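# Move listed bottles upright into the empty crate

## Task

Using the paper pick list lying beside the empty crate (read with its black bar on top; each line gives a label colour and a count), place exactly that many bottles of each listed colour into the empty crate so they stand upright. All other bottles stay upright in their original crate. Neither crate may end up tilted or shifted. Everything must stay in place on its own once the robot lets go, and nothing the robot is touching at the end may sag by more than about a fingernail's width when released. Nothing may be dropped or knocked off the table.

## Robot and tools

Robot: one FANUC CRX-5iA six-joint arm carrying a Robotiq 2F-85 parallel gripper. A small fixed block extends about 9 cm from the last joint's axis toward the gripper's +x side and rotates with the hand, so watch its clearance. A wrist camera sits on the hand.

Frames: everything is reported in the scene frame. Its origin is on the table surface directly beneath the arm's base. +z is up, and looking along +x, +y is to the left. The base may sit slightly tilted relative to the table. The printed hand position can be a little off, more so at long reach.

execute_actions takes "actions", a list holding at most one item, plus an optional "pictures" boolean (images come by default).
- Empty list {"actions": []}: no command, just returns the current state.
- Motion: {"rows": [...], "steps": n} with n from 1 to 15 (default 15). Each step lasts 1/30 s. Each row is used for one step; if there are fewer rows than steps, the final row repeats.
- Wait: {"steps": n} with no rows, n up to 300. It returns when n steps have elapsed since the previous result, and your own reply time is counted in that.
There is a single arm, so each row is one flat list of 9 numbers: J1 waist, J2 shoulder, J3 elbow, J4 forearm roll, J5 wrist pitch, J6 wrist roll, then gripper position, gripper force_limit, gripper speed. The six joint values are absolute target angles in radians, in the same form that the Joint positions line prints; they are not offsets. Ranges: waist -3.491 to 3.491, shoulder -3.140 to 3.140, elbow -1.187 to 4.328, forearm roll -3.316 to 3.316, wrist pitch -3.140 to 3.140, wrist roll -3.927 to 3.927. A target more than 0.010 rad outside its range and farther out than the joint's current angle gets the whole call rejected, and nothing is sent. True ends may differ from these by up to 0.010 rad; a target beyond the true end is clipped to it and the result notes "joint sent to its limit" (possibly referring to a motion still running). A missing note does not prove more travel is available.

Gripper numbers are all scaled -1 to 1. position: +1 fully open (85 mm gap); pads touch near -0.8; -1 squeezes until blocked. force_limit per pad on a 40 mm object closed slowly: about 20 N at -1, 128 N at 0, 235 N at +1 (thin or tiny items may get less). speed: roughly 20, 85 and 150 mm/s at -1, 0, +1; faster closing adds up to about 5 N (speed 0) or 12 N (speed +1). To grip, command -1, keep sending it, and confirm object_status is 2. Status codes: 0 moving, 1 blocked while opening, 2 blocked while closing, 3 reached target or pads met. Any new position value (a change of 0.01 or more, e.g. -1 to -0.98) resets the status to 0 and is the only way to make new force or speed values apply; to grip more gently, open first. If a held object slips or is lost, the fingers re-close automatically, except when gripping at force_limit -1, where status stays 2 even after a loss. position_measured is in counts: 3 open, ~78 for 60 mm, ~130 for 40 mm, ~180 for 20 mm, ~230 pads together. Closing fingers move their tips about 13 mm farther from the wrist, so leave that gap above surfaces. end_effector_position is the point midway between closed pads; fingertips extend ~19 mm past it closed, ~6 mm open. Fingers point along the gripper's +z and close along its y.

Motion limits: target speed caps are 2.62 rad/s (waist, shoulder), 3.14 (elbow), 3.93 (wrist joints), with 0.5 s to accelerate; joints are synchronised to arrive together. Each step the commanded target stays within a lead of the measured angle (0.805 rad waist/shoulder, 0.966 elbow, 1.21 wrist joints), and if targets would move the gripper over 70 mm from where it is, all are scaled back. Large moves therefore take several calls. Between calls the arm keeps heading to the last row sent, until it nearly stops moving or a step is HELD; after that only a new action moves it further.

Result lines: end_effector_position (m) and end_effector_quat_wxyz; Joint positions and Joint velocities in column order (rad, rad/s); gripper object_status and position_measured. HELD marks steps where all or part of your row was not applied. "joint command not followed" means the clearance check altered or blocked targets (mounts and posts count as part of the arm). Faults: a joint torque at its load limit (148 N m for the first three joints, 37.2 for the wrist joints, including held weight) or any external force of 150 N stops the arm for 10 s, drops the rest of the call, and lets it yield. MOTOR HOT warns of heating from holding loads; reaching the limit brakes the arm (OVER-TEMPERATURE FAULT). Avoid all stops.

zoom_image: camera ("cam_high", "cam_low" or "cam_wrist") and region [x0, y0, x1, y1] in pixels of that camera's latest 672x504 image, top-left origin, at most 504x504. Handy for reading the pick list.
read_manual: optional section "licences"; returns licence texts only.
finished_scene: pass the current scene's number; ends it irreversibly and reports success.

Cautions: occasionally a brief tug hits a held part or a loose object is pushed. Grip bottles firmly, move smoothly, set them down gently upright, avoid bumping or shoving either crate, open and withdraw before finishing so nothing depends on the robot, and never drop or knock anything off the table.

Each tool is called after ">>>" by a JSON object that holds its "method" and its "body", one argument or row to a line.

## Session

>>> {"method": "execute_actions", "body": {
  "actions": []
}}

Scene clock: 0.00 s of 10800.00 s.
end_effector_position=(+0.5288, +0.0748, +0.3231) position_measured=3 object_status=3 end_effector_quat_wxyz=(-0.072, +0.895, +0.306, +0.317)
Joint positions: [ 1.086  0.218 -0.633  0.993 -0.922  2.436]
Joint velocities: [ 0. -0. -0.  0.  0.  0.]
camera_calibration (this result's frames):
cam_wrist: T_world_to_cam=[[0.666573, -0.731652, 0.142708, -0.355303], [-0.662446, -0.66919, -0.336674, 0.530761], [0.341827, 0.129882, -0.930744, 0.251983], [0, 0, 0, 1]] pos_world=[0.502301, 0.0624942, 0.46393]

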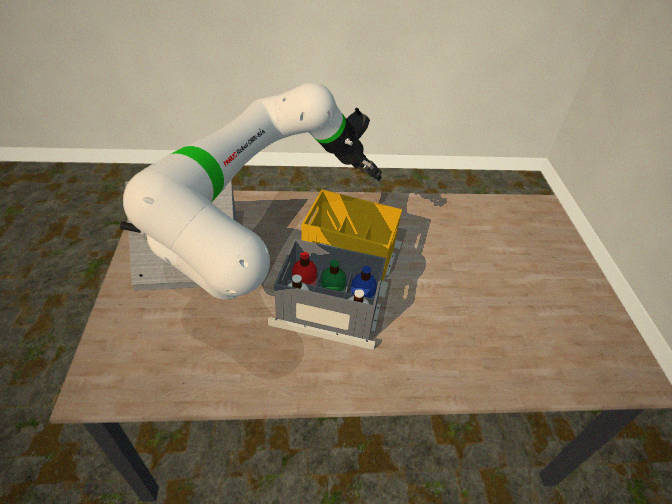

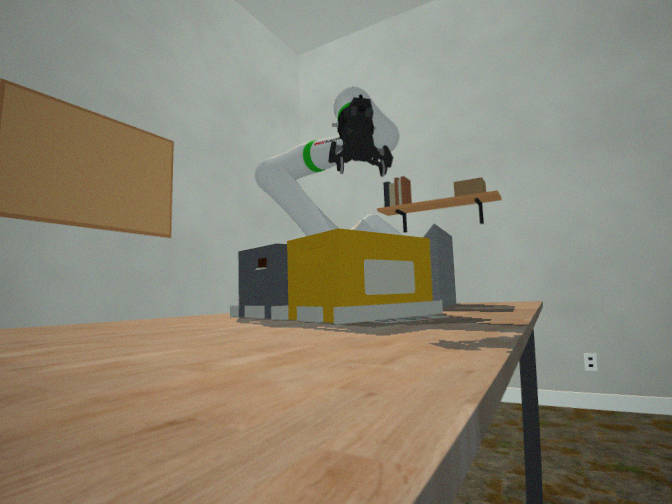

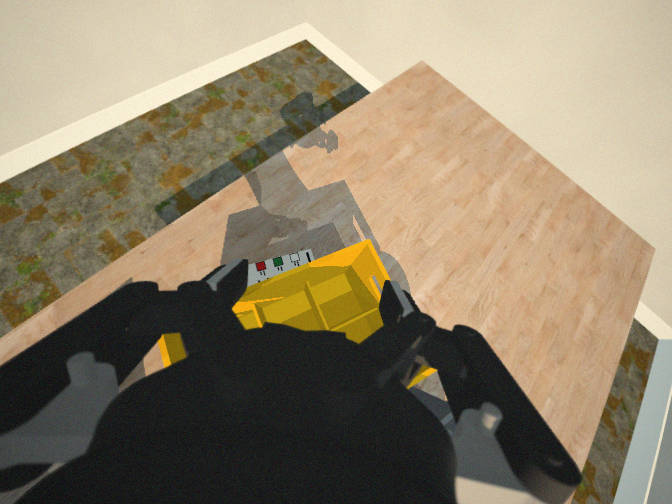

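>>> {"method": "zoom_image", "body": {
  "camera": "cam_wrist",
  "region": [220, 220, 360, 320]
}}

>>> {"method": "zoom_image", "body": {
  "camera": "cam_high",
  "region": [250, 170, 430, 360]
}}

>>> {"method": "zoom_image", "body": {
  "camera": "cam_low",
  "region": [220, 210, 480, 350]
}}

Region (220, 220, 360, 320) of cam_wrist's 672x504 image, scaled by 3.600, with more detail than that image has; it fills the top 360 rows of this view, and the rest is white.

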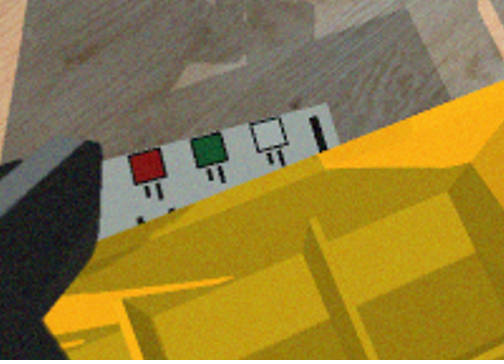

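Region (250, 170, 430, 360) of cam_high's 672x504 image, scaled by 2.653, with more detail than that image has; it fills the left 477 columns of this view, and the rest is white.

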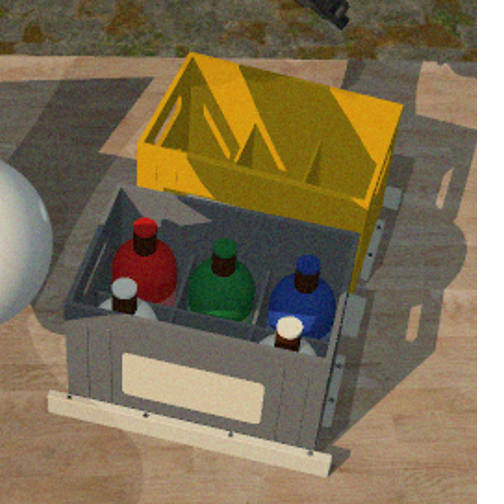

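Region (220, 210, 480, 350) of cam_low's 672x504 image, scaled by 1.938, with more detail than that image has; it fills the top 271 rows of this view, and the rest is white.

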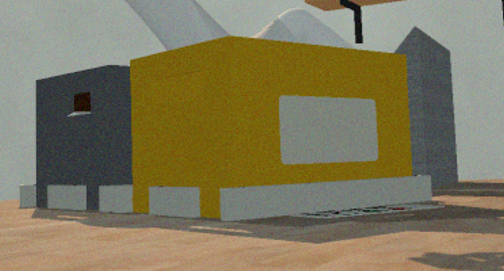

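>>> {"method": "zoom_image", "body": {
  "camera": "cam_low",
  "region": [360, 305, 450, 330]
}}

>>> {"method": "zoom_image", "body": {
  "camera": "cam_wrist",
  "region": [236, 240, 326, 300]
}}

Region (360, 305, 450, 330) of cam_low's 672x504 image, scaled by 5.600, with more detail than that image has.

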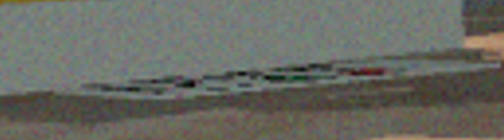

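Region (236, 240, 326, 300) of cam_wrist's 672x504 image, scaled by 5.600, with more detail than that image has.

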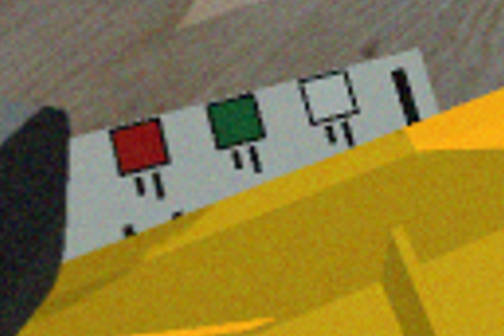

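>>> {"method": "zoom_image", "body": {
  "camera": "cam_high",
  "region": [265, 230, 395, 330]
}}

>>> {"method": "zoom_image", "body": {
  "camera": "cam_high",
  "region": [290, 180, 410, 270]
}}

Region (265, 230, 395, 330) of cam_high's 672x504 image, scaled by 3.877, with more detail than that image has; it fills the top 388 rows of this view, and the rest is white.

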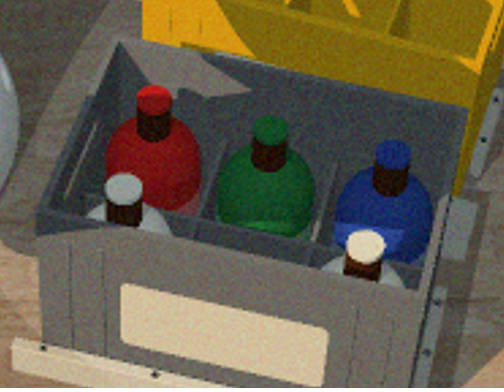

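Region (290, 180, 410, 270) of cam_high's 672x504 image, scaled by 4.200, with more detail than that image has; it fills the top 378 rows of this view, and the rest is white.

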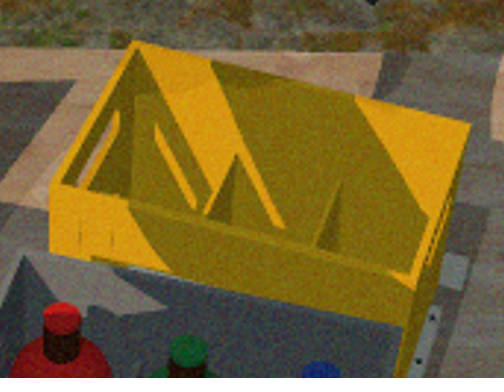

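>>> {"method": "zoom_image", "body": {
  "camera": "cam_low",
  "region": [225, 220, 355, 335]
}}

Region (225, 220, 355, 335) of cam_low's 672x504 image, scaled by 3.877, with more detail than that image has; it fills the top 446 rows of this view, and the rest is white.

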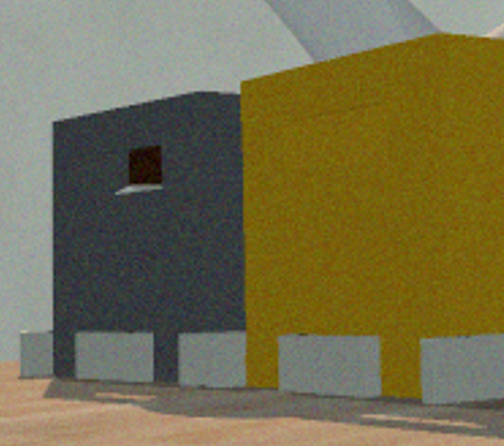

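>>> {"method": "execute_actions", "body": {
  "actions": [
    {"rows": [[1.0860,0.2179,-0.6330,0.9928,-0.9223,2.4361,0.03,0,0],[1.0862,0.2168,-0.6331,0.9916,-0.9244,2.4366,0.03,0,0],[1.0868,0.2140,-0.6333,0.9884,-0.9301,2.4380,0.03,0,0],[1.0877,0.2089,-0.6337,0.9826,-0.9404,2.4405,0.03,0,0],[1.0893,0.2009,-0.6344,0.9736,-0.9563,2.4444,0.03,0,0],[1.0913,0.1901,-0.6352,0.9613,-0.9781,2.4497,0.03,0,0],[1.0939,0.1765,-0.6363,0.9458,-1.0055,2.4565,0.03,0,0],[1.0970,0.1605,-0.6376,0.9277,-1.0377,2.4643,0.03,0,0],[1.1003,0.1427,-0.6390,0.9075,-1.0733,2.4731,0.03,0,0],[1.1039,0.1241,-0.6405,0.8864,-1.1107,2.4822,0.03,0,0],[1.1075,0.1054,-0.6421,0.8651,-1.1485,2.4915,0.03,0,0],[1.1110,0.0866,-0.6436,0.8437,-1.1863,2.5008,0.03,0,0],[1.1146,0.0678,-0.6451,0.8225,-1.2240,2.5100,0.03,0,0]], "steps": 13}
  ],
  "pictures": false
}}

>>> {"method": "execute_actions", "body": {
  "actions": [
    {"rows": [[1.1182,0.0490,-0.6466,0.8011,-1.2618,2.5193,0.03,0,0],[1.1218,0.0302,-0.6481,0.7798,-1.2996,2.5285,0.03,0,0],[1.1253,0.0115,-0.6496,0.7585,-1.3373,2.5377,0.03,0,0],[1.1289,-0.0073,-0.6511,0.7372,-1.3751,2.5470,0.03,0,0],[1.1325,-0.0261,-0.6526,0.7158,-1.4128,2.5563,0.03,0,0],[1.1360,-0.0448,-0.6541,0.6945,-1.4505,2.5655,0.03,0,0],[1.1396,-0.0636,-0.6556,0.6732,-1.4883,2.5748,0.03,0,0],[1.1432,-0.0824,-0.6571,0.6518,-1.5261,2.5840,0.03,0,0],[1.1468,-0.1012,-0.6586,0.6306,-1.5638,2.5932,0.03,0,0],[1.1504,-0.1200,-0.6602,0.6092,-1.6016,2.6025,0.03,0,0],[1.1539,-0.1387,-0.6617,0.5879,-1.6394,2.6118,0.03,0,0],[1.1575,-0.1573,-0.6632,0.5668,-1.6768,2.6209,0.03,0,0]], "steps": 12}
  ],
  "pictures": true
}}

>>> {"method": "execute_actions", "body": {
  "actions": [
    {"rows": [[1.1608,-0.1751,-0.6646,0.5466,-1.7124,2.6297,0.03,0,0],[1.1639,-0.1911,-0.6659,0.5285,-1.7446,2.6375,0.03,0,0],[1.1665,-0.2047,-0.6670,0.5130,-1.7720,2.6443,0.03,0,0],[1.1685,-0.2155,-0.6678,0.5007,-1.7938,2.6496,0.03,0,0],[1.1701,-0.2235,-0.6685,0.4917,-1.8097,2.6535,0.03,0,0],[1.1710,-0.2286,-0.6689,0.4859,-1.8200,2.6560,0.03,0,0],[1.1716,-0.2314,-0.6691,0.4827,-1.8257,2.6574,0.03,0,0],[1.1718,-0.2325,-0.6692,0.4815,-1.8278,2.6579,0.03,0,0],[1.1718,-0.2326,-0.6692,0.4813,-1.8281,2.6580,0.03,0,0]], "steps": 13}
  ],
  "pictures": true
}}

Scene clock: 120.43 s of 10800.00 s.
end_effector_position=(+0.5000, +0.0050, +0.3092) position_measured=81 object_status=0 end_effector_quat_wxyz=(-0.042, +0.923, +0.278, +0.264)
Joint positions: [ 1.104  0.125 -0.64   0.887 -1.109  2.482]
Joint velocities: [ 0.091 -0.474 -0.039 -0.537 -0.951  0.234]
Steps of this call (steps 1 to 90: nothing new was sent; then 117.00 s passed at rest; steps 91 to 103: all 13 steps of this action). Readings (joint positions | what the end effector reports):
91: [1.086 0.218 -0.633 0.993 -0.922 2.436] | position_measured=3 object_status=0
92: [1.086 0.218 -0.633 0.993 -0.922 2.436] | position_measured=4 object_status=0
94: [1.086 0.215 -0.633 0.990 -0.928 2.437] | position_measured=15 object_status=0
98: [1.091 0.192 -0.635 0.963 -0.975 2.449] | position_measured=43 object_status=0
103: the state above

Scene clock: 120.83 s of 10800.00 s.
end_effector_position=(+0.3898, -0.1270, +0.2755) position_measured=125 object_status=0 end_effector_quat_wxyz=(-0.004, +0.961, +0.254, +0.111)
Joint positions: [ 1.145 -0.09  -0.658  0.643 -1.542  2.588]
Joint velocities: [ 0.105 -0.549 -0.045 -0.621 -1.101  0.27 ]
Steps of this call (steps 1 to 12: all 12 steps of this action). Readings (joint positions | what the end effector reports):
1: [1.107 0.109 -0.642 0.869 -1.142 2.490] | position_measured=88 object_status=0
2: [1.110 0.092 -0.643 0.850 -1.176 2.498] | position_measured=96 object_status=0
4: [1.117 0.057 -0.646 0.810 -1.246 2.516] | position_measured=111 object_status=0
8: [1.131 -0.016 -0.652 0.727 -1.392 2.551] | position_measured=124 object_status=0
12: the state above
camera_calibration (this result's frames):
cam_wrist: T_world_to_cam=[[0.59287, -0.80174, 0.0756164, -0.36521], [-0.804764, -0.586439, 0.0918935, 0.235575], [-0.0293303, -0.115334, -0.992894, 0.412029], [0, 0, 0, 1]] pos_world=[0.418189, -0.107132, 0.415069]

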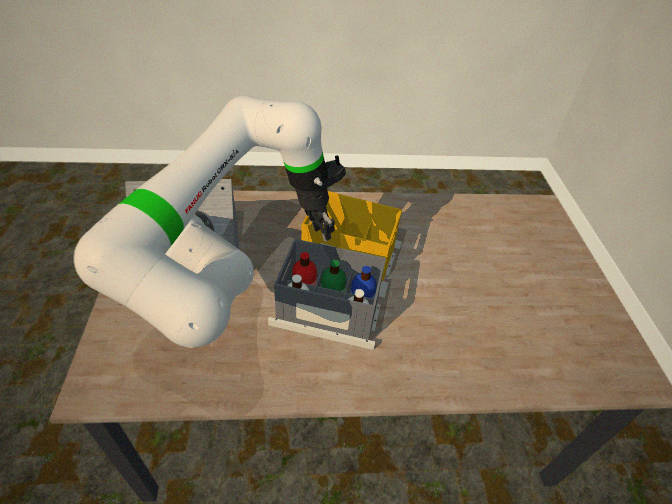

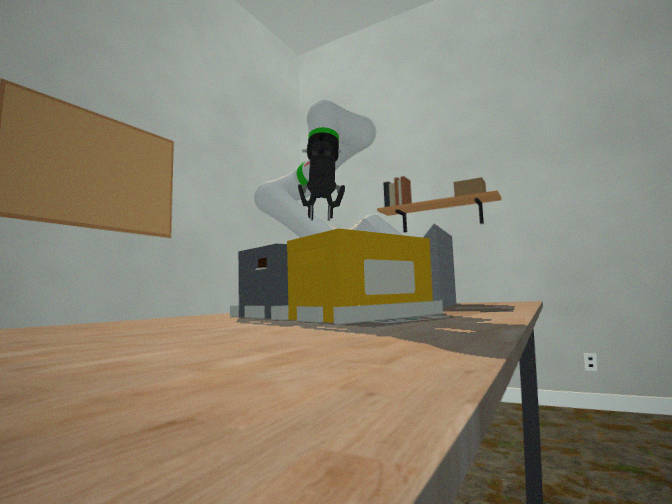

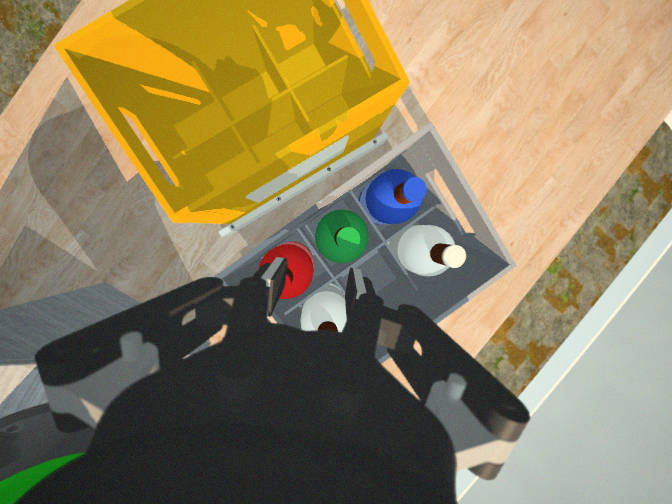

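Scene clock: 121.27 s of 10800.00 s.
end_effector_position=(+0.2990, -0.1950, +0.2602) position_measured=126 object_status=3 end_effector_quat_wxyz=(+0.000, +0.962, +0.274, -0.001)
Joint positions: [ 1.172 -0.232 -0.669  0.481 -1.828  2.658]
Joint velocities: [ 0.    -0.001 -0.    -0.003 -0.002  0.001]
Steps of this call (steps 1 to 13: all 13 steps of this action). Readings (joint positions | what the end effector reports):
1: [1.148 -0.109 -0.659 0.622 -1.579 2.597] | position_measured=125 object_status=0
2: [1.152 -0.127 -0.661 0.601 -1.616 2.606] | position_measured=126 object_status=0
4: [1.159 -0.163 -0.664 0.560 -1.688 2.624] | position_measured=126 object_status=3
8: [1.169 -0.219 -0.668 0.497 -1.800 2.651] | position_measured=126 object_status=3
13: the state above
camera_calibration (this result's frames):
cam_wrist: T_world_to_cam=[[0.630582, -0.776123, 0.000294201, -0.351369], [-0.74092, -0.601867, 0.297983, 0.0483547], [-0.231094, -0.18812, -0.954571, 0.422509], [0, 0, 0, 1]] pos_world=[0.355033, -0.16412, 0.38901]

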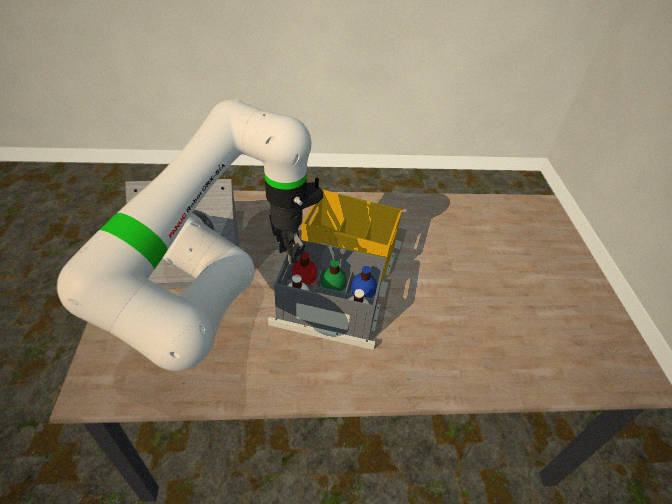

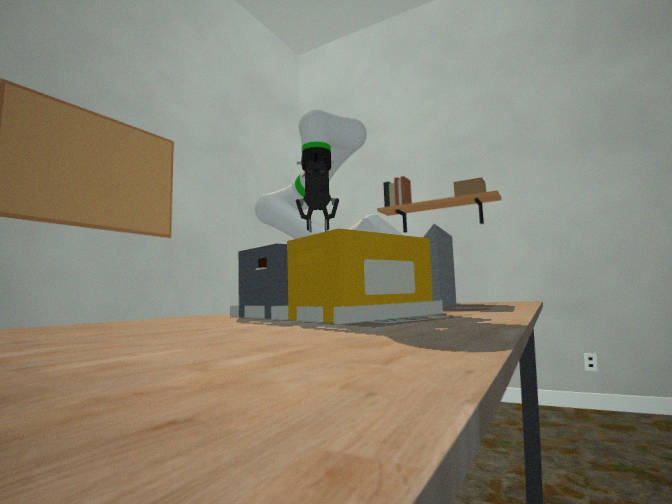

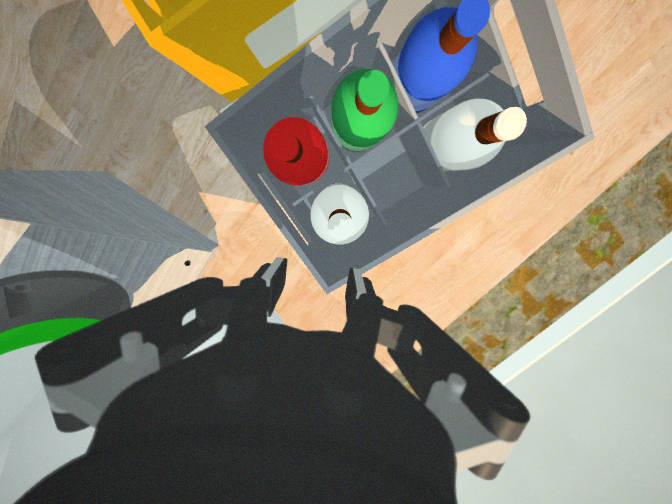

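>>> {"method": "zoom_image", "body": {
  "camera": "cam_wrist",
  "region": [200, 170, 440, 350]
}}

>>> {"method": "zoom_image", "body": {
  "camera": "cam_wrist",
  "region": [190, 40, 430, 260]
}}

>>> {"method": "zoom_image", "body": {
  "camera": "cam_wrist",
  "region": [380, 0, 620, 220]
}}

Region (200, 170, 440, 350) of cam_wrist's 672x504 image, scaled by 2.100, with more detail than that image has; it fills the top 378 rows of this view, and the rest is white.

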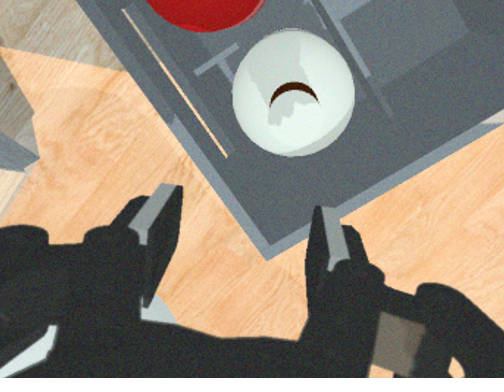

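Region (190, 40, 430, 260) of cam_wrist's 672x504 image, scaled by 2.100, with more detail than that image has; it fills the top 462 rows of this view, and the rest is white.

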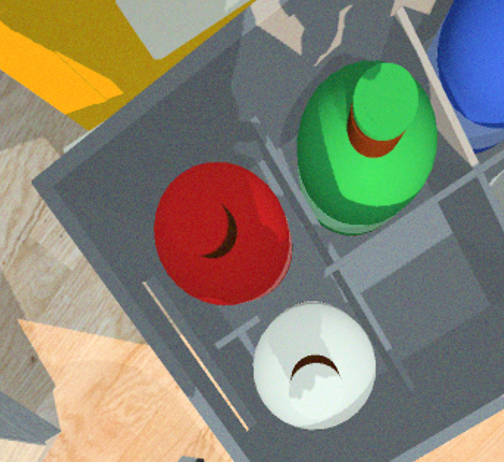

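Region (380, 0, 620, 220) of cam_wrist's 672x504 image, scaled by 2.100, with more detail than that image has; it fills the top 462 rows of this view, and the rest is white.

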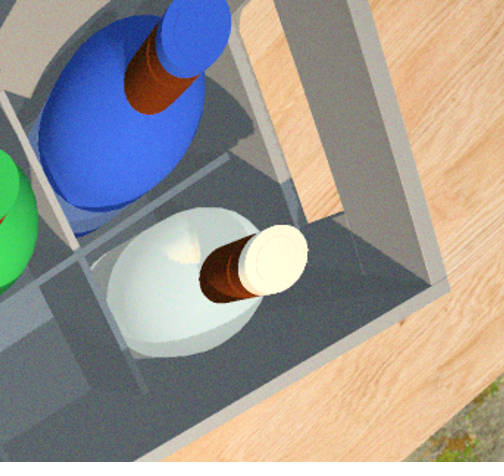

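>>> {"method": "zoom_image", "body": {
  "camera": "cam_wrist",
  "region": [250, 245, 390, 330]
}}

>>> {"method": "zoom_image", "body": {
  "camera": "cam_wrist",
  "region": [20, 270, 260, 450]
}}

>>> {"method": "zoom_image", "body": {
  "camera": "cam_wrist",
  "region": [340, 290, 580, 490]
}}

Region (250, 245, 390, 330) of cam_wrist's 672x504 image, scaled by 3.600, with more detail than that image has; it fills the top 306 rows of this view, and the rest is white.

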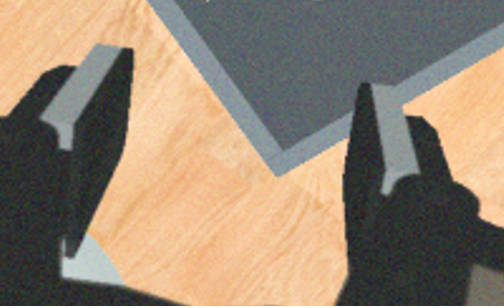

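Region (20, 270, 260, 450) of cam_wrist's 672x504 image, scaled by 2.100, with more detail than that image has; it fills the top 378 rows of this view, and the rest is white.

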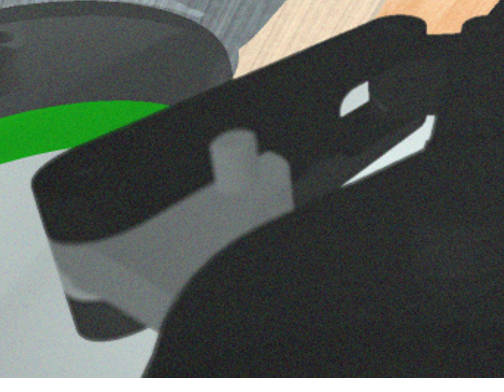

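Region (340, 290, 580, 490) of cam_wrist's 672x504 image, scaled by 2.100, with more detail than that image has.

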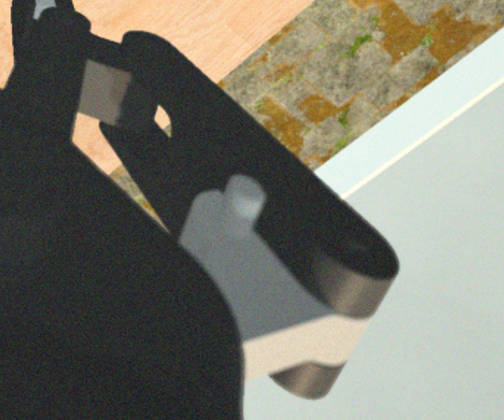

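>>> {"method": "zoom_image", "body": {
  "camera": "cam_wrist",
  "region": [80, 0, 280, 150]
}}

>>> {"method": "zoom_image", "body": {
  "camera": "cam_wrist",
  "region": [300, 55, 420, 175]
}}

>>> {"method": "zoom_image", "body": {
  "camera": "cam_wrist",
  "region": [415, 80, 605, 200]
}}

Region (80, 0, 280, 150) of cam_wrist's 672x504 image, scaled by 2.520, with more detail than that image has; it fills the top 378 rows of this view, and the rest is white.

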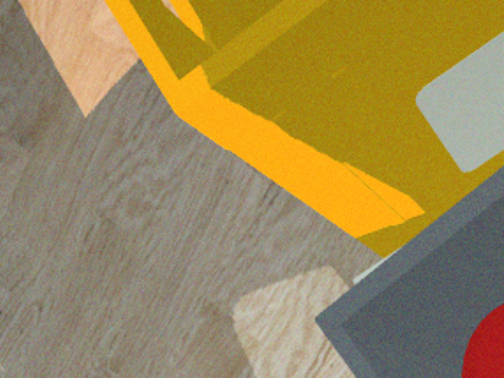

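Region (300, 55, 420, 175) of cam_wrist's 672x504 image, scaled by 4.200, with more detail than that image has.

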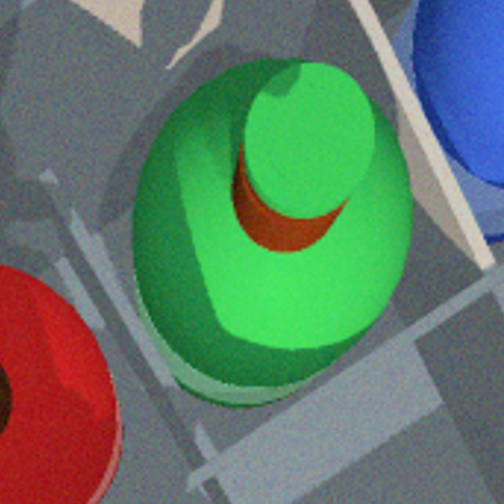

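Region (415, 80, 605, 200) of cam_wrist's 672x504 image, scaled by 2.653, with more detail than that image has; it fills the top 318 rows of this view, and the rest is white.

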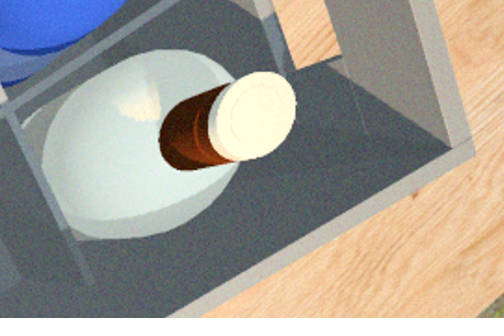

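>>> {"method": "zoom_image", "body": {
  "camera": "cam_wrist",
  "region": [300, 175, 380, 255]
}}

>>> {"method": "zoom_image", "body": {
  "camera": "cam_wrist",
  "region": [250, 105, 340, 195]
}}

Region (300, 175, 380, 255) of cam_wrist's 672x504 image, scaled by 6.300, with more detail than that image has.

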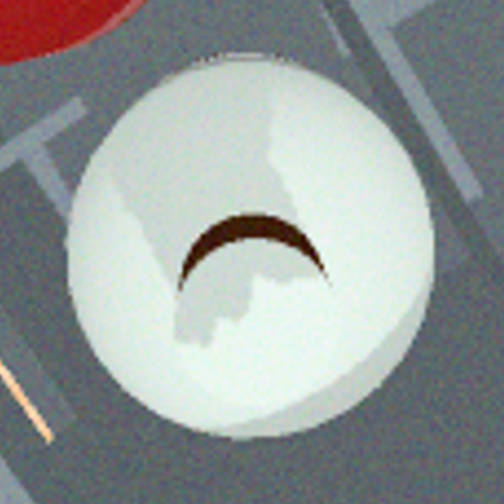

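Region (250, 105, 340, 195) of cam_wrist's 672x504 image, scaled by 5.600, with more detail than that image has.

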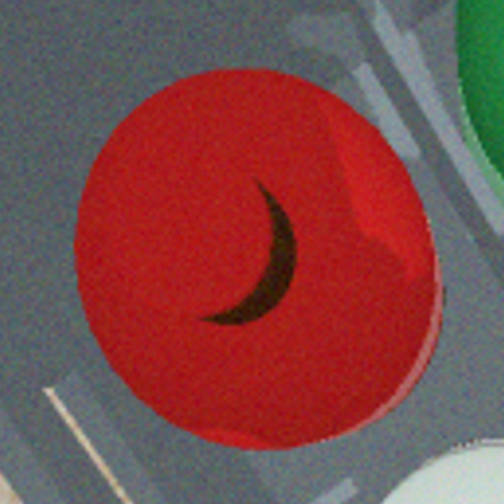

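>>> {"method": "execute_actions", "body": {
  "actions": [
    {"rows": [[1.1713,-0.2325,-0.6693,0.4816,-1.8276,2.658,0.03,0,0],[1.1685,-0.2313,-0.6699,0.4832,-1.8249,2.658,0.03,0,0],[1.1616,-0.2288,-0.6715,0.4869,-1.8183,2.658,0.03,0,0],[1.1503,-0.2249,-0.6746,0.4932,-1.8073,2.658,0.03,0,0],[1.1346,-0.2198,-0.6795,0.5018,-1.7917,2.658,0.03,0,0],[1.1151,-0.2139,-0.6865,0.5126,-1.7720,2.658,0.03,0,0],[1.0929,-0.2079,-0.6957,0.5248,-1.7490,2.658,0.03,0,0],[1.0691,-0.2021,-0.7070,0.5379,-1.7238,2.658,0.03,0,0],[1.0450,-0.1973,-0.7204,0.5511,-1.6974,2.658,0.03,0,0],[1.0219,-0.1937,-0.7353,0.5640,-1.6714,2.658,0.03,0,0],[1.0007,-0.1916,-0.7514,0.5756,-1.6465,2.658,0.03,0,0],[0.9821,-0.1907,-0.7677,0.5860,-1.6236,2.658,0.03,0,0],[0.9659,-0.1907,-0.7831,0.5951,-1.6032,2.658,0.03,0,0],[0.9516,-0.1905,-0.7966,0.6031,-1.5852,2.658,0.03,0,0],[0.9397,-0.1902,-0.8076,0.6099,-1.5702,2.658,0.03,0,0]], "steps": 15}
  ],
  "pictures": false
}}

>>> {"method": "execute_actions", "body": {
  "actions": [
    {"rows": [[0.9304,-0.1897,-0.8160,0.6152,-1.5586,2.658,0.03,0,0],[0.9239,-0.1894,-0.8217,0.6188,-1.5506,2.658,0.03,0,0],[0.9202,-0.1891,-0.8249,0.6210,-1.5460,2.658,0.03,0,0],[0.9186,-0.1890,-0.8263,0.6219,-1.5441,2.658,-1,0,0],[0.9184,-0.1890,-0.8265,0.6220,-1.5438,2.658,-1,0,0]], "steps": 6}
  ],
  "pictures": true
}}

>>> {"method": "execute_actions", "body": {
  "actions": [
    {"rows": [[0.9184,-0.1890,-0.8265,0.6220,-1.5438,2.658,-1,0,0]], "steps": 10}
  ],
  "pictures": true
}}

Scene clock: 241.77 s of 10800.00 s.
end_effector_position=(+0.3246, -0.1954, +0.1950) position_measured=126 object_status=3 end_effector_quat_wxyz=(+0.001, +0.971, +0.240, -0.001)
Joint positions: [ 0.988 -0.192 -0.766  0.583 -1.63   2.658]
Joint velocities: [-0.542  0.04  -0.448  0.299  0.65   0.   ]
Steps of this call (steps 1 to 15: the robot went on to your last target; steps 16 to 90: nothing new was sent; then 117.00 s passed at rest; steps 91 to 105: all 15 steps of this action). Readings (joint positions | what the end effector reports):
91: [1.172 -0.233 -0.669 0.481 -1.828 2.658] | position_measured=126 object_status=3
92: [1.172 -0.233 -0.669 0.481 -1.828 2.658] | position_measured=126 object_status=3
94: [1.166 -0.230 -0.671 0.485 -1.822 2.658] | position_measured=126 object_status=3
98: [1.123 -0.217 -0.684 0.508 -1.780 2.658] | position_measured=126 object_status=3
105: the state above

Scene clock: 241.97 s of 10800.00 s.
end_effector_position=(+0.3253, -0.1955, +0.1628) position_measured=131 object_status=0 end_effector_quat_wxyz=(+0.000, +0.972, +0.234, -0.001)
Joint positions: [ 0.92  -0.189 -0.825  0.621 -1.546  2.658]
Joint velocities: [-0.055  0.003 -0.048  0.032  0.069  0.   ]
Steps of this call (steps 1 to 6: all 6 steps of this action). Readings (joint positions | what the end effector reports):
1: [0.971 -0.191 -0.780 0.592 -1.608 2.658] | position_measured=126 object_status=3
2: [0.955 -0.191 -0.794 0.601 -1.589 2.658] | position_measured=126 object_status=3
4: [0.931 -0.190 -0.816 0.615 -1.559 2.658] | position_measured=126 object_status=0
6: the state above
camera_calibration (this result's frames):
cam_wrist: T_world_to_cam=[[0.565564, -0.824704, 0.000679713, -0.356728], [-0.787372, -0.539717, 0.297912, 0.123753], [-0.245322, -0.169023, -0.954593, 0.343876], [0, 0, 0, 1]] pos_world=[0.383553, -0.16928, 0.291637]

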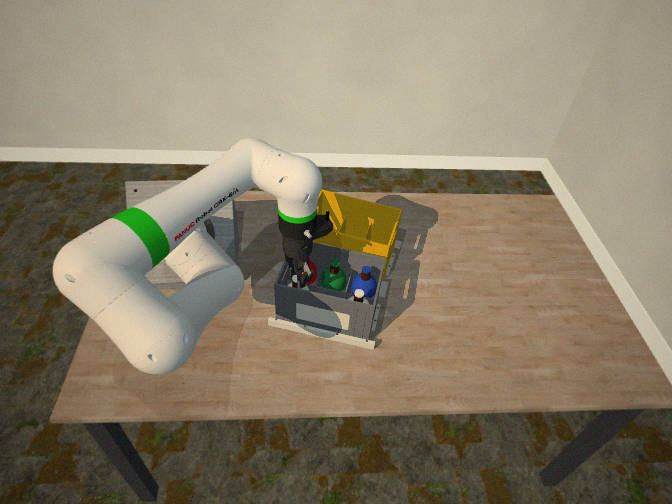

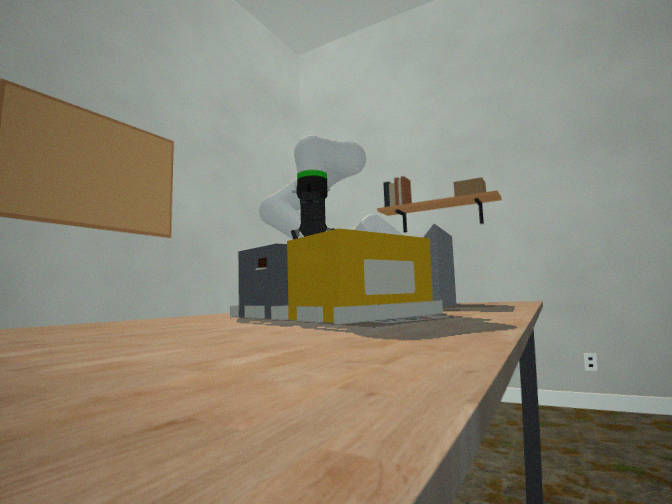

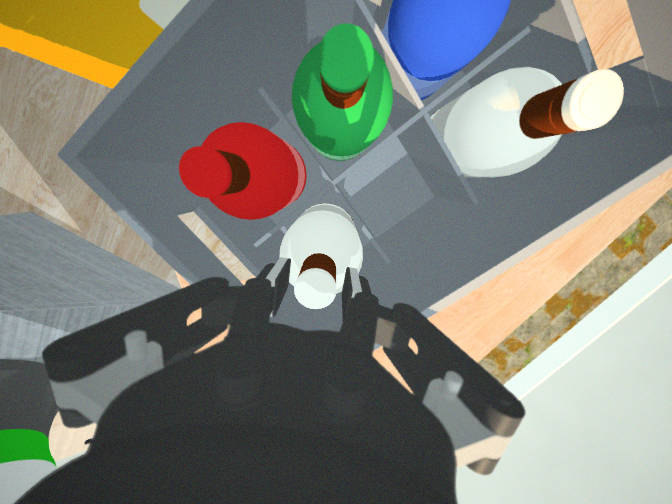

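Scene clock: 242.30 s of 10800.00 s.
end_effector_position=(+0.3253, -0.1956, +0.1621) position_measured=173 object_status=0 end_effector_quat_wxyz=(+0.000, +0.972, +0.234, -0.000)
Joint positions: [ 0.919 -0.189 -0.826  0.622 -1.544  2.658]
Joint velocities: [-0.  0. -0. -0. -0. -0.]
Steps of this call (steps 1 to 10: all 10 steps of this action). Readings (joint positions | what the end effector reports):
1: [0.919 -0.189 -0.826 0.622 -1.544 2.658] | position_measured=137 object_status=0
2: [0.919 -0.189 -0.826 0.622 -1.544 2.658] | position_measured=144 object_status=0
4: [0.919 -0.189 -0.826 0.622 -1.544 2.658] | position_measured=158 object_status=0
8: [0.919 -0.189 -0.826 0.622 -1.544 2.658] | position_measured=173 object_status=0
10: the state above
camera_calibration (this result's frames):
cam_wrist: T_world_to_cam=[[0.565508, -0.824742, 0.000971466, -0.356826], [-0.787485, -0.539611, 0.297803, 0.124031], [-0.245087, -0.169175, -0.954627, 0.343185], [0, 0, 0, 1]] pos_world=[0.383571, -0.169302, 0.291023]

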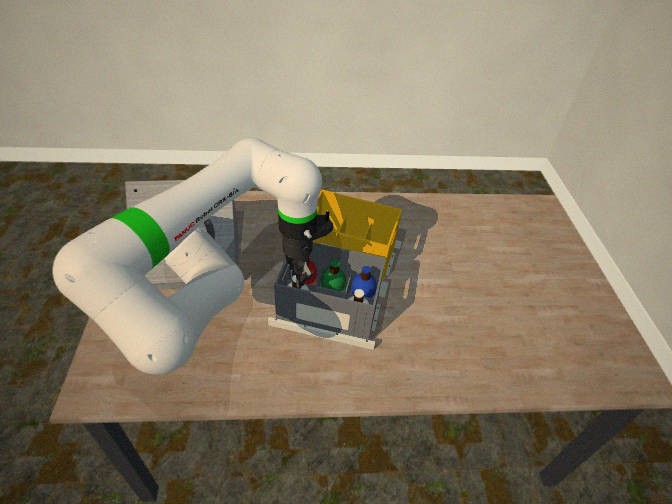

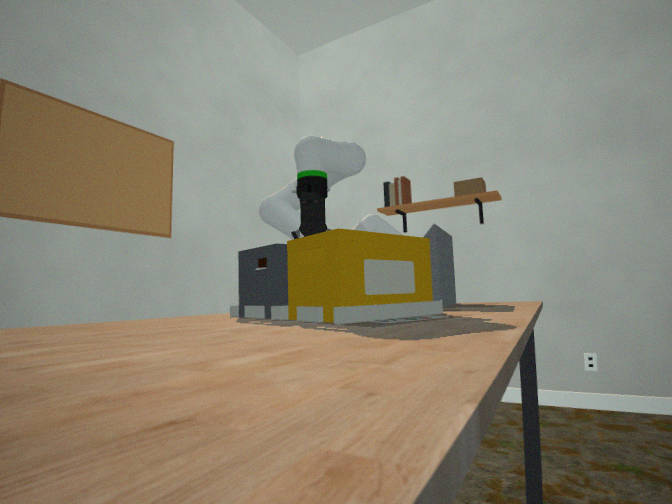

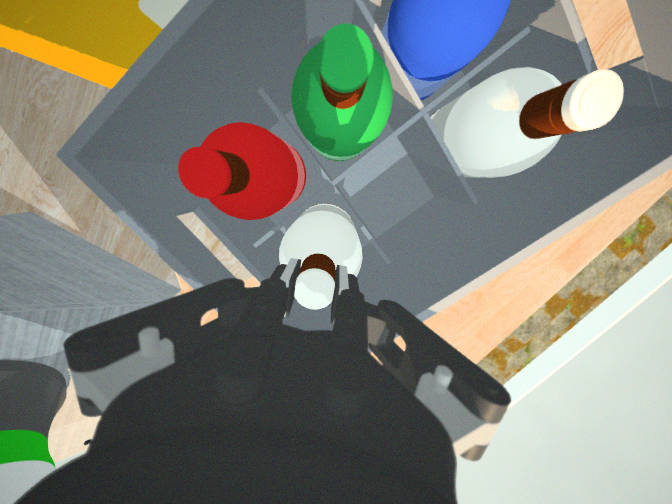

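>>> {"method": "zoom_image", "body": {
  "camera": "cam_wrist",
  "region": [250, 190, 390, 330]
}}

>>> {"method": "zoom_image", "body": {
  "camera": "cam_wrist",
  "region": [165, 110, 315, 230]
}}

>>> {"method": "zoom_image", "body": {
  "camera": "cam_wrist",
  "region": [275, 10, 425, 170]
}}

Region (250, 190, 390, 330) of cam_wrist's 672x504 image, scaled by 3.600, with more detail than that image has.

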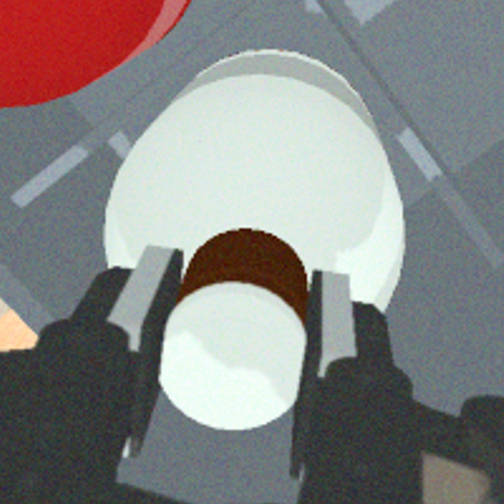

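Region (165, 110, 315, 230) of cam_wrist's 672x504 image, scaled by 3.360, with more detail than that image has; it fills the top 403 rows of this view, and the rest is white.

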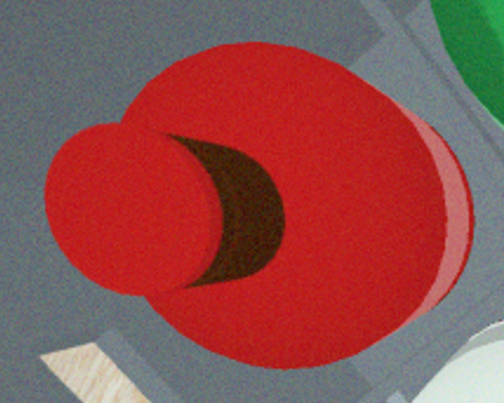

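Region (275, 10, 425, 170) of cam_wrist's 672x504 image, scaled by 3.150, with more detail than that image has; it fills the left 472 columns of this view, and the rest is white.

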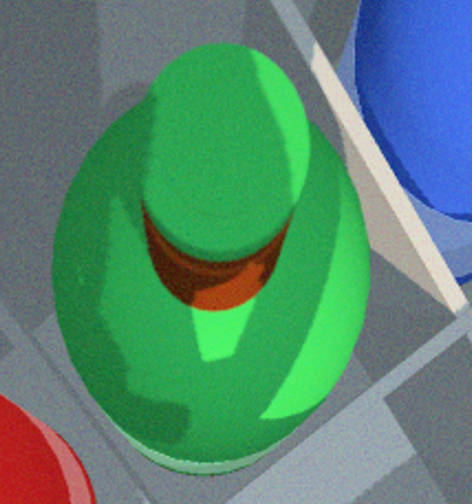

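>>> {"method": "zoom_image", "body": {
  "camera": "cam_wrist",
  "region": [500, 50, 650, 160]
}}

>>> {"method": "zoom_image", "body": {
  "camera": "cam_wrist",
  "region": [40, 110, 160, 200]
}}

Region (500, 50, 650, 160) of cam_wrist's 672x504 image, scaled by 3.360, with more detail than that image has; it fills the top 370 rows of this view, and the rest is white.

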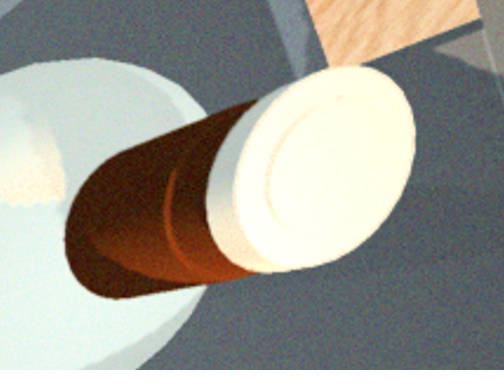

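Region (40, 110, 160, 200) of cam_wrist's 672x504 image, scaled by 4.200, with more detail than that image has; it fills the top 378 rows of this view, and the rest is white.

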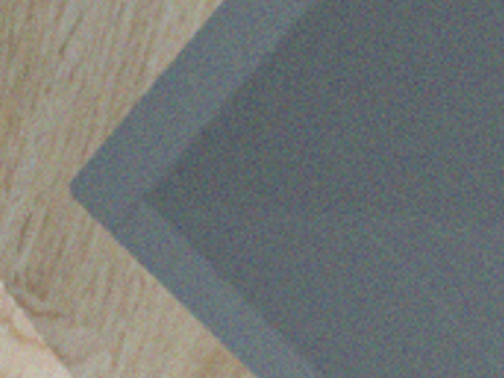

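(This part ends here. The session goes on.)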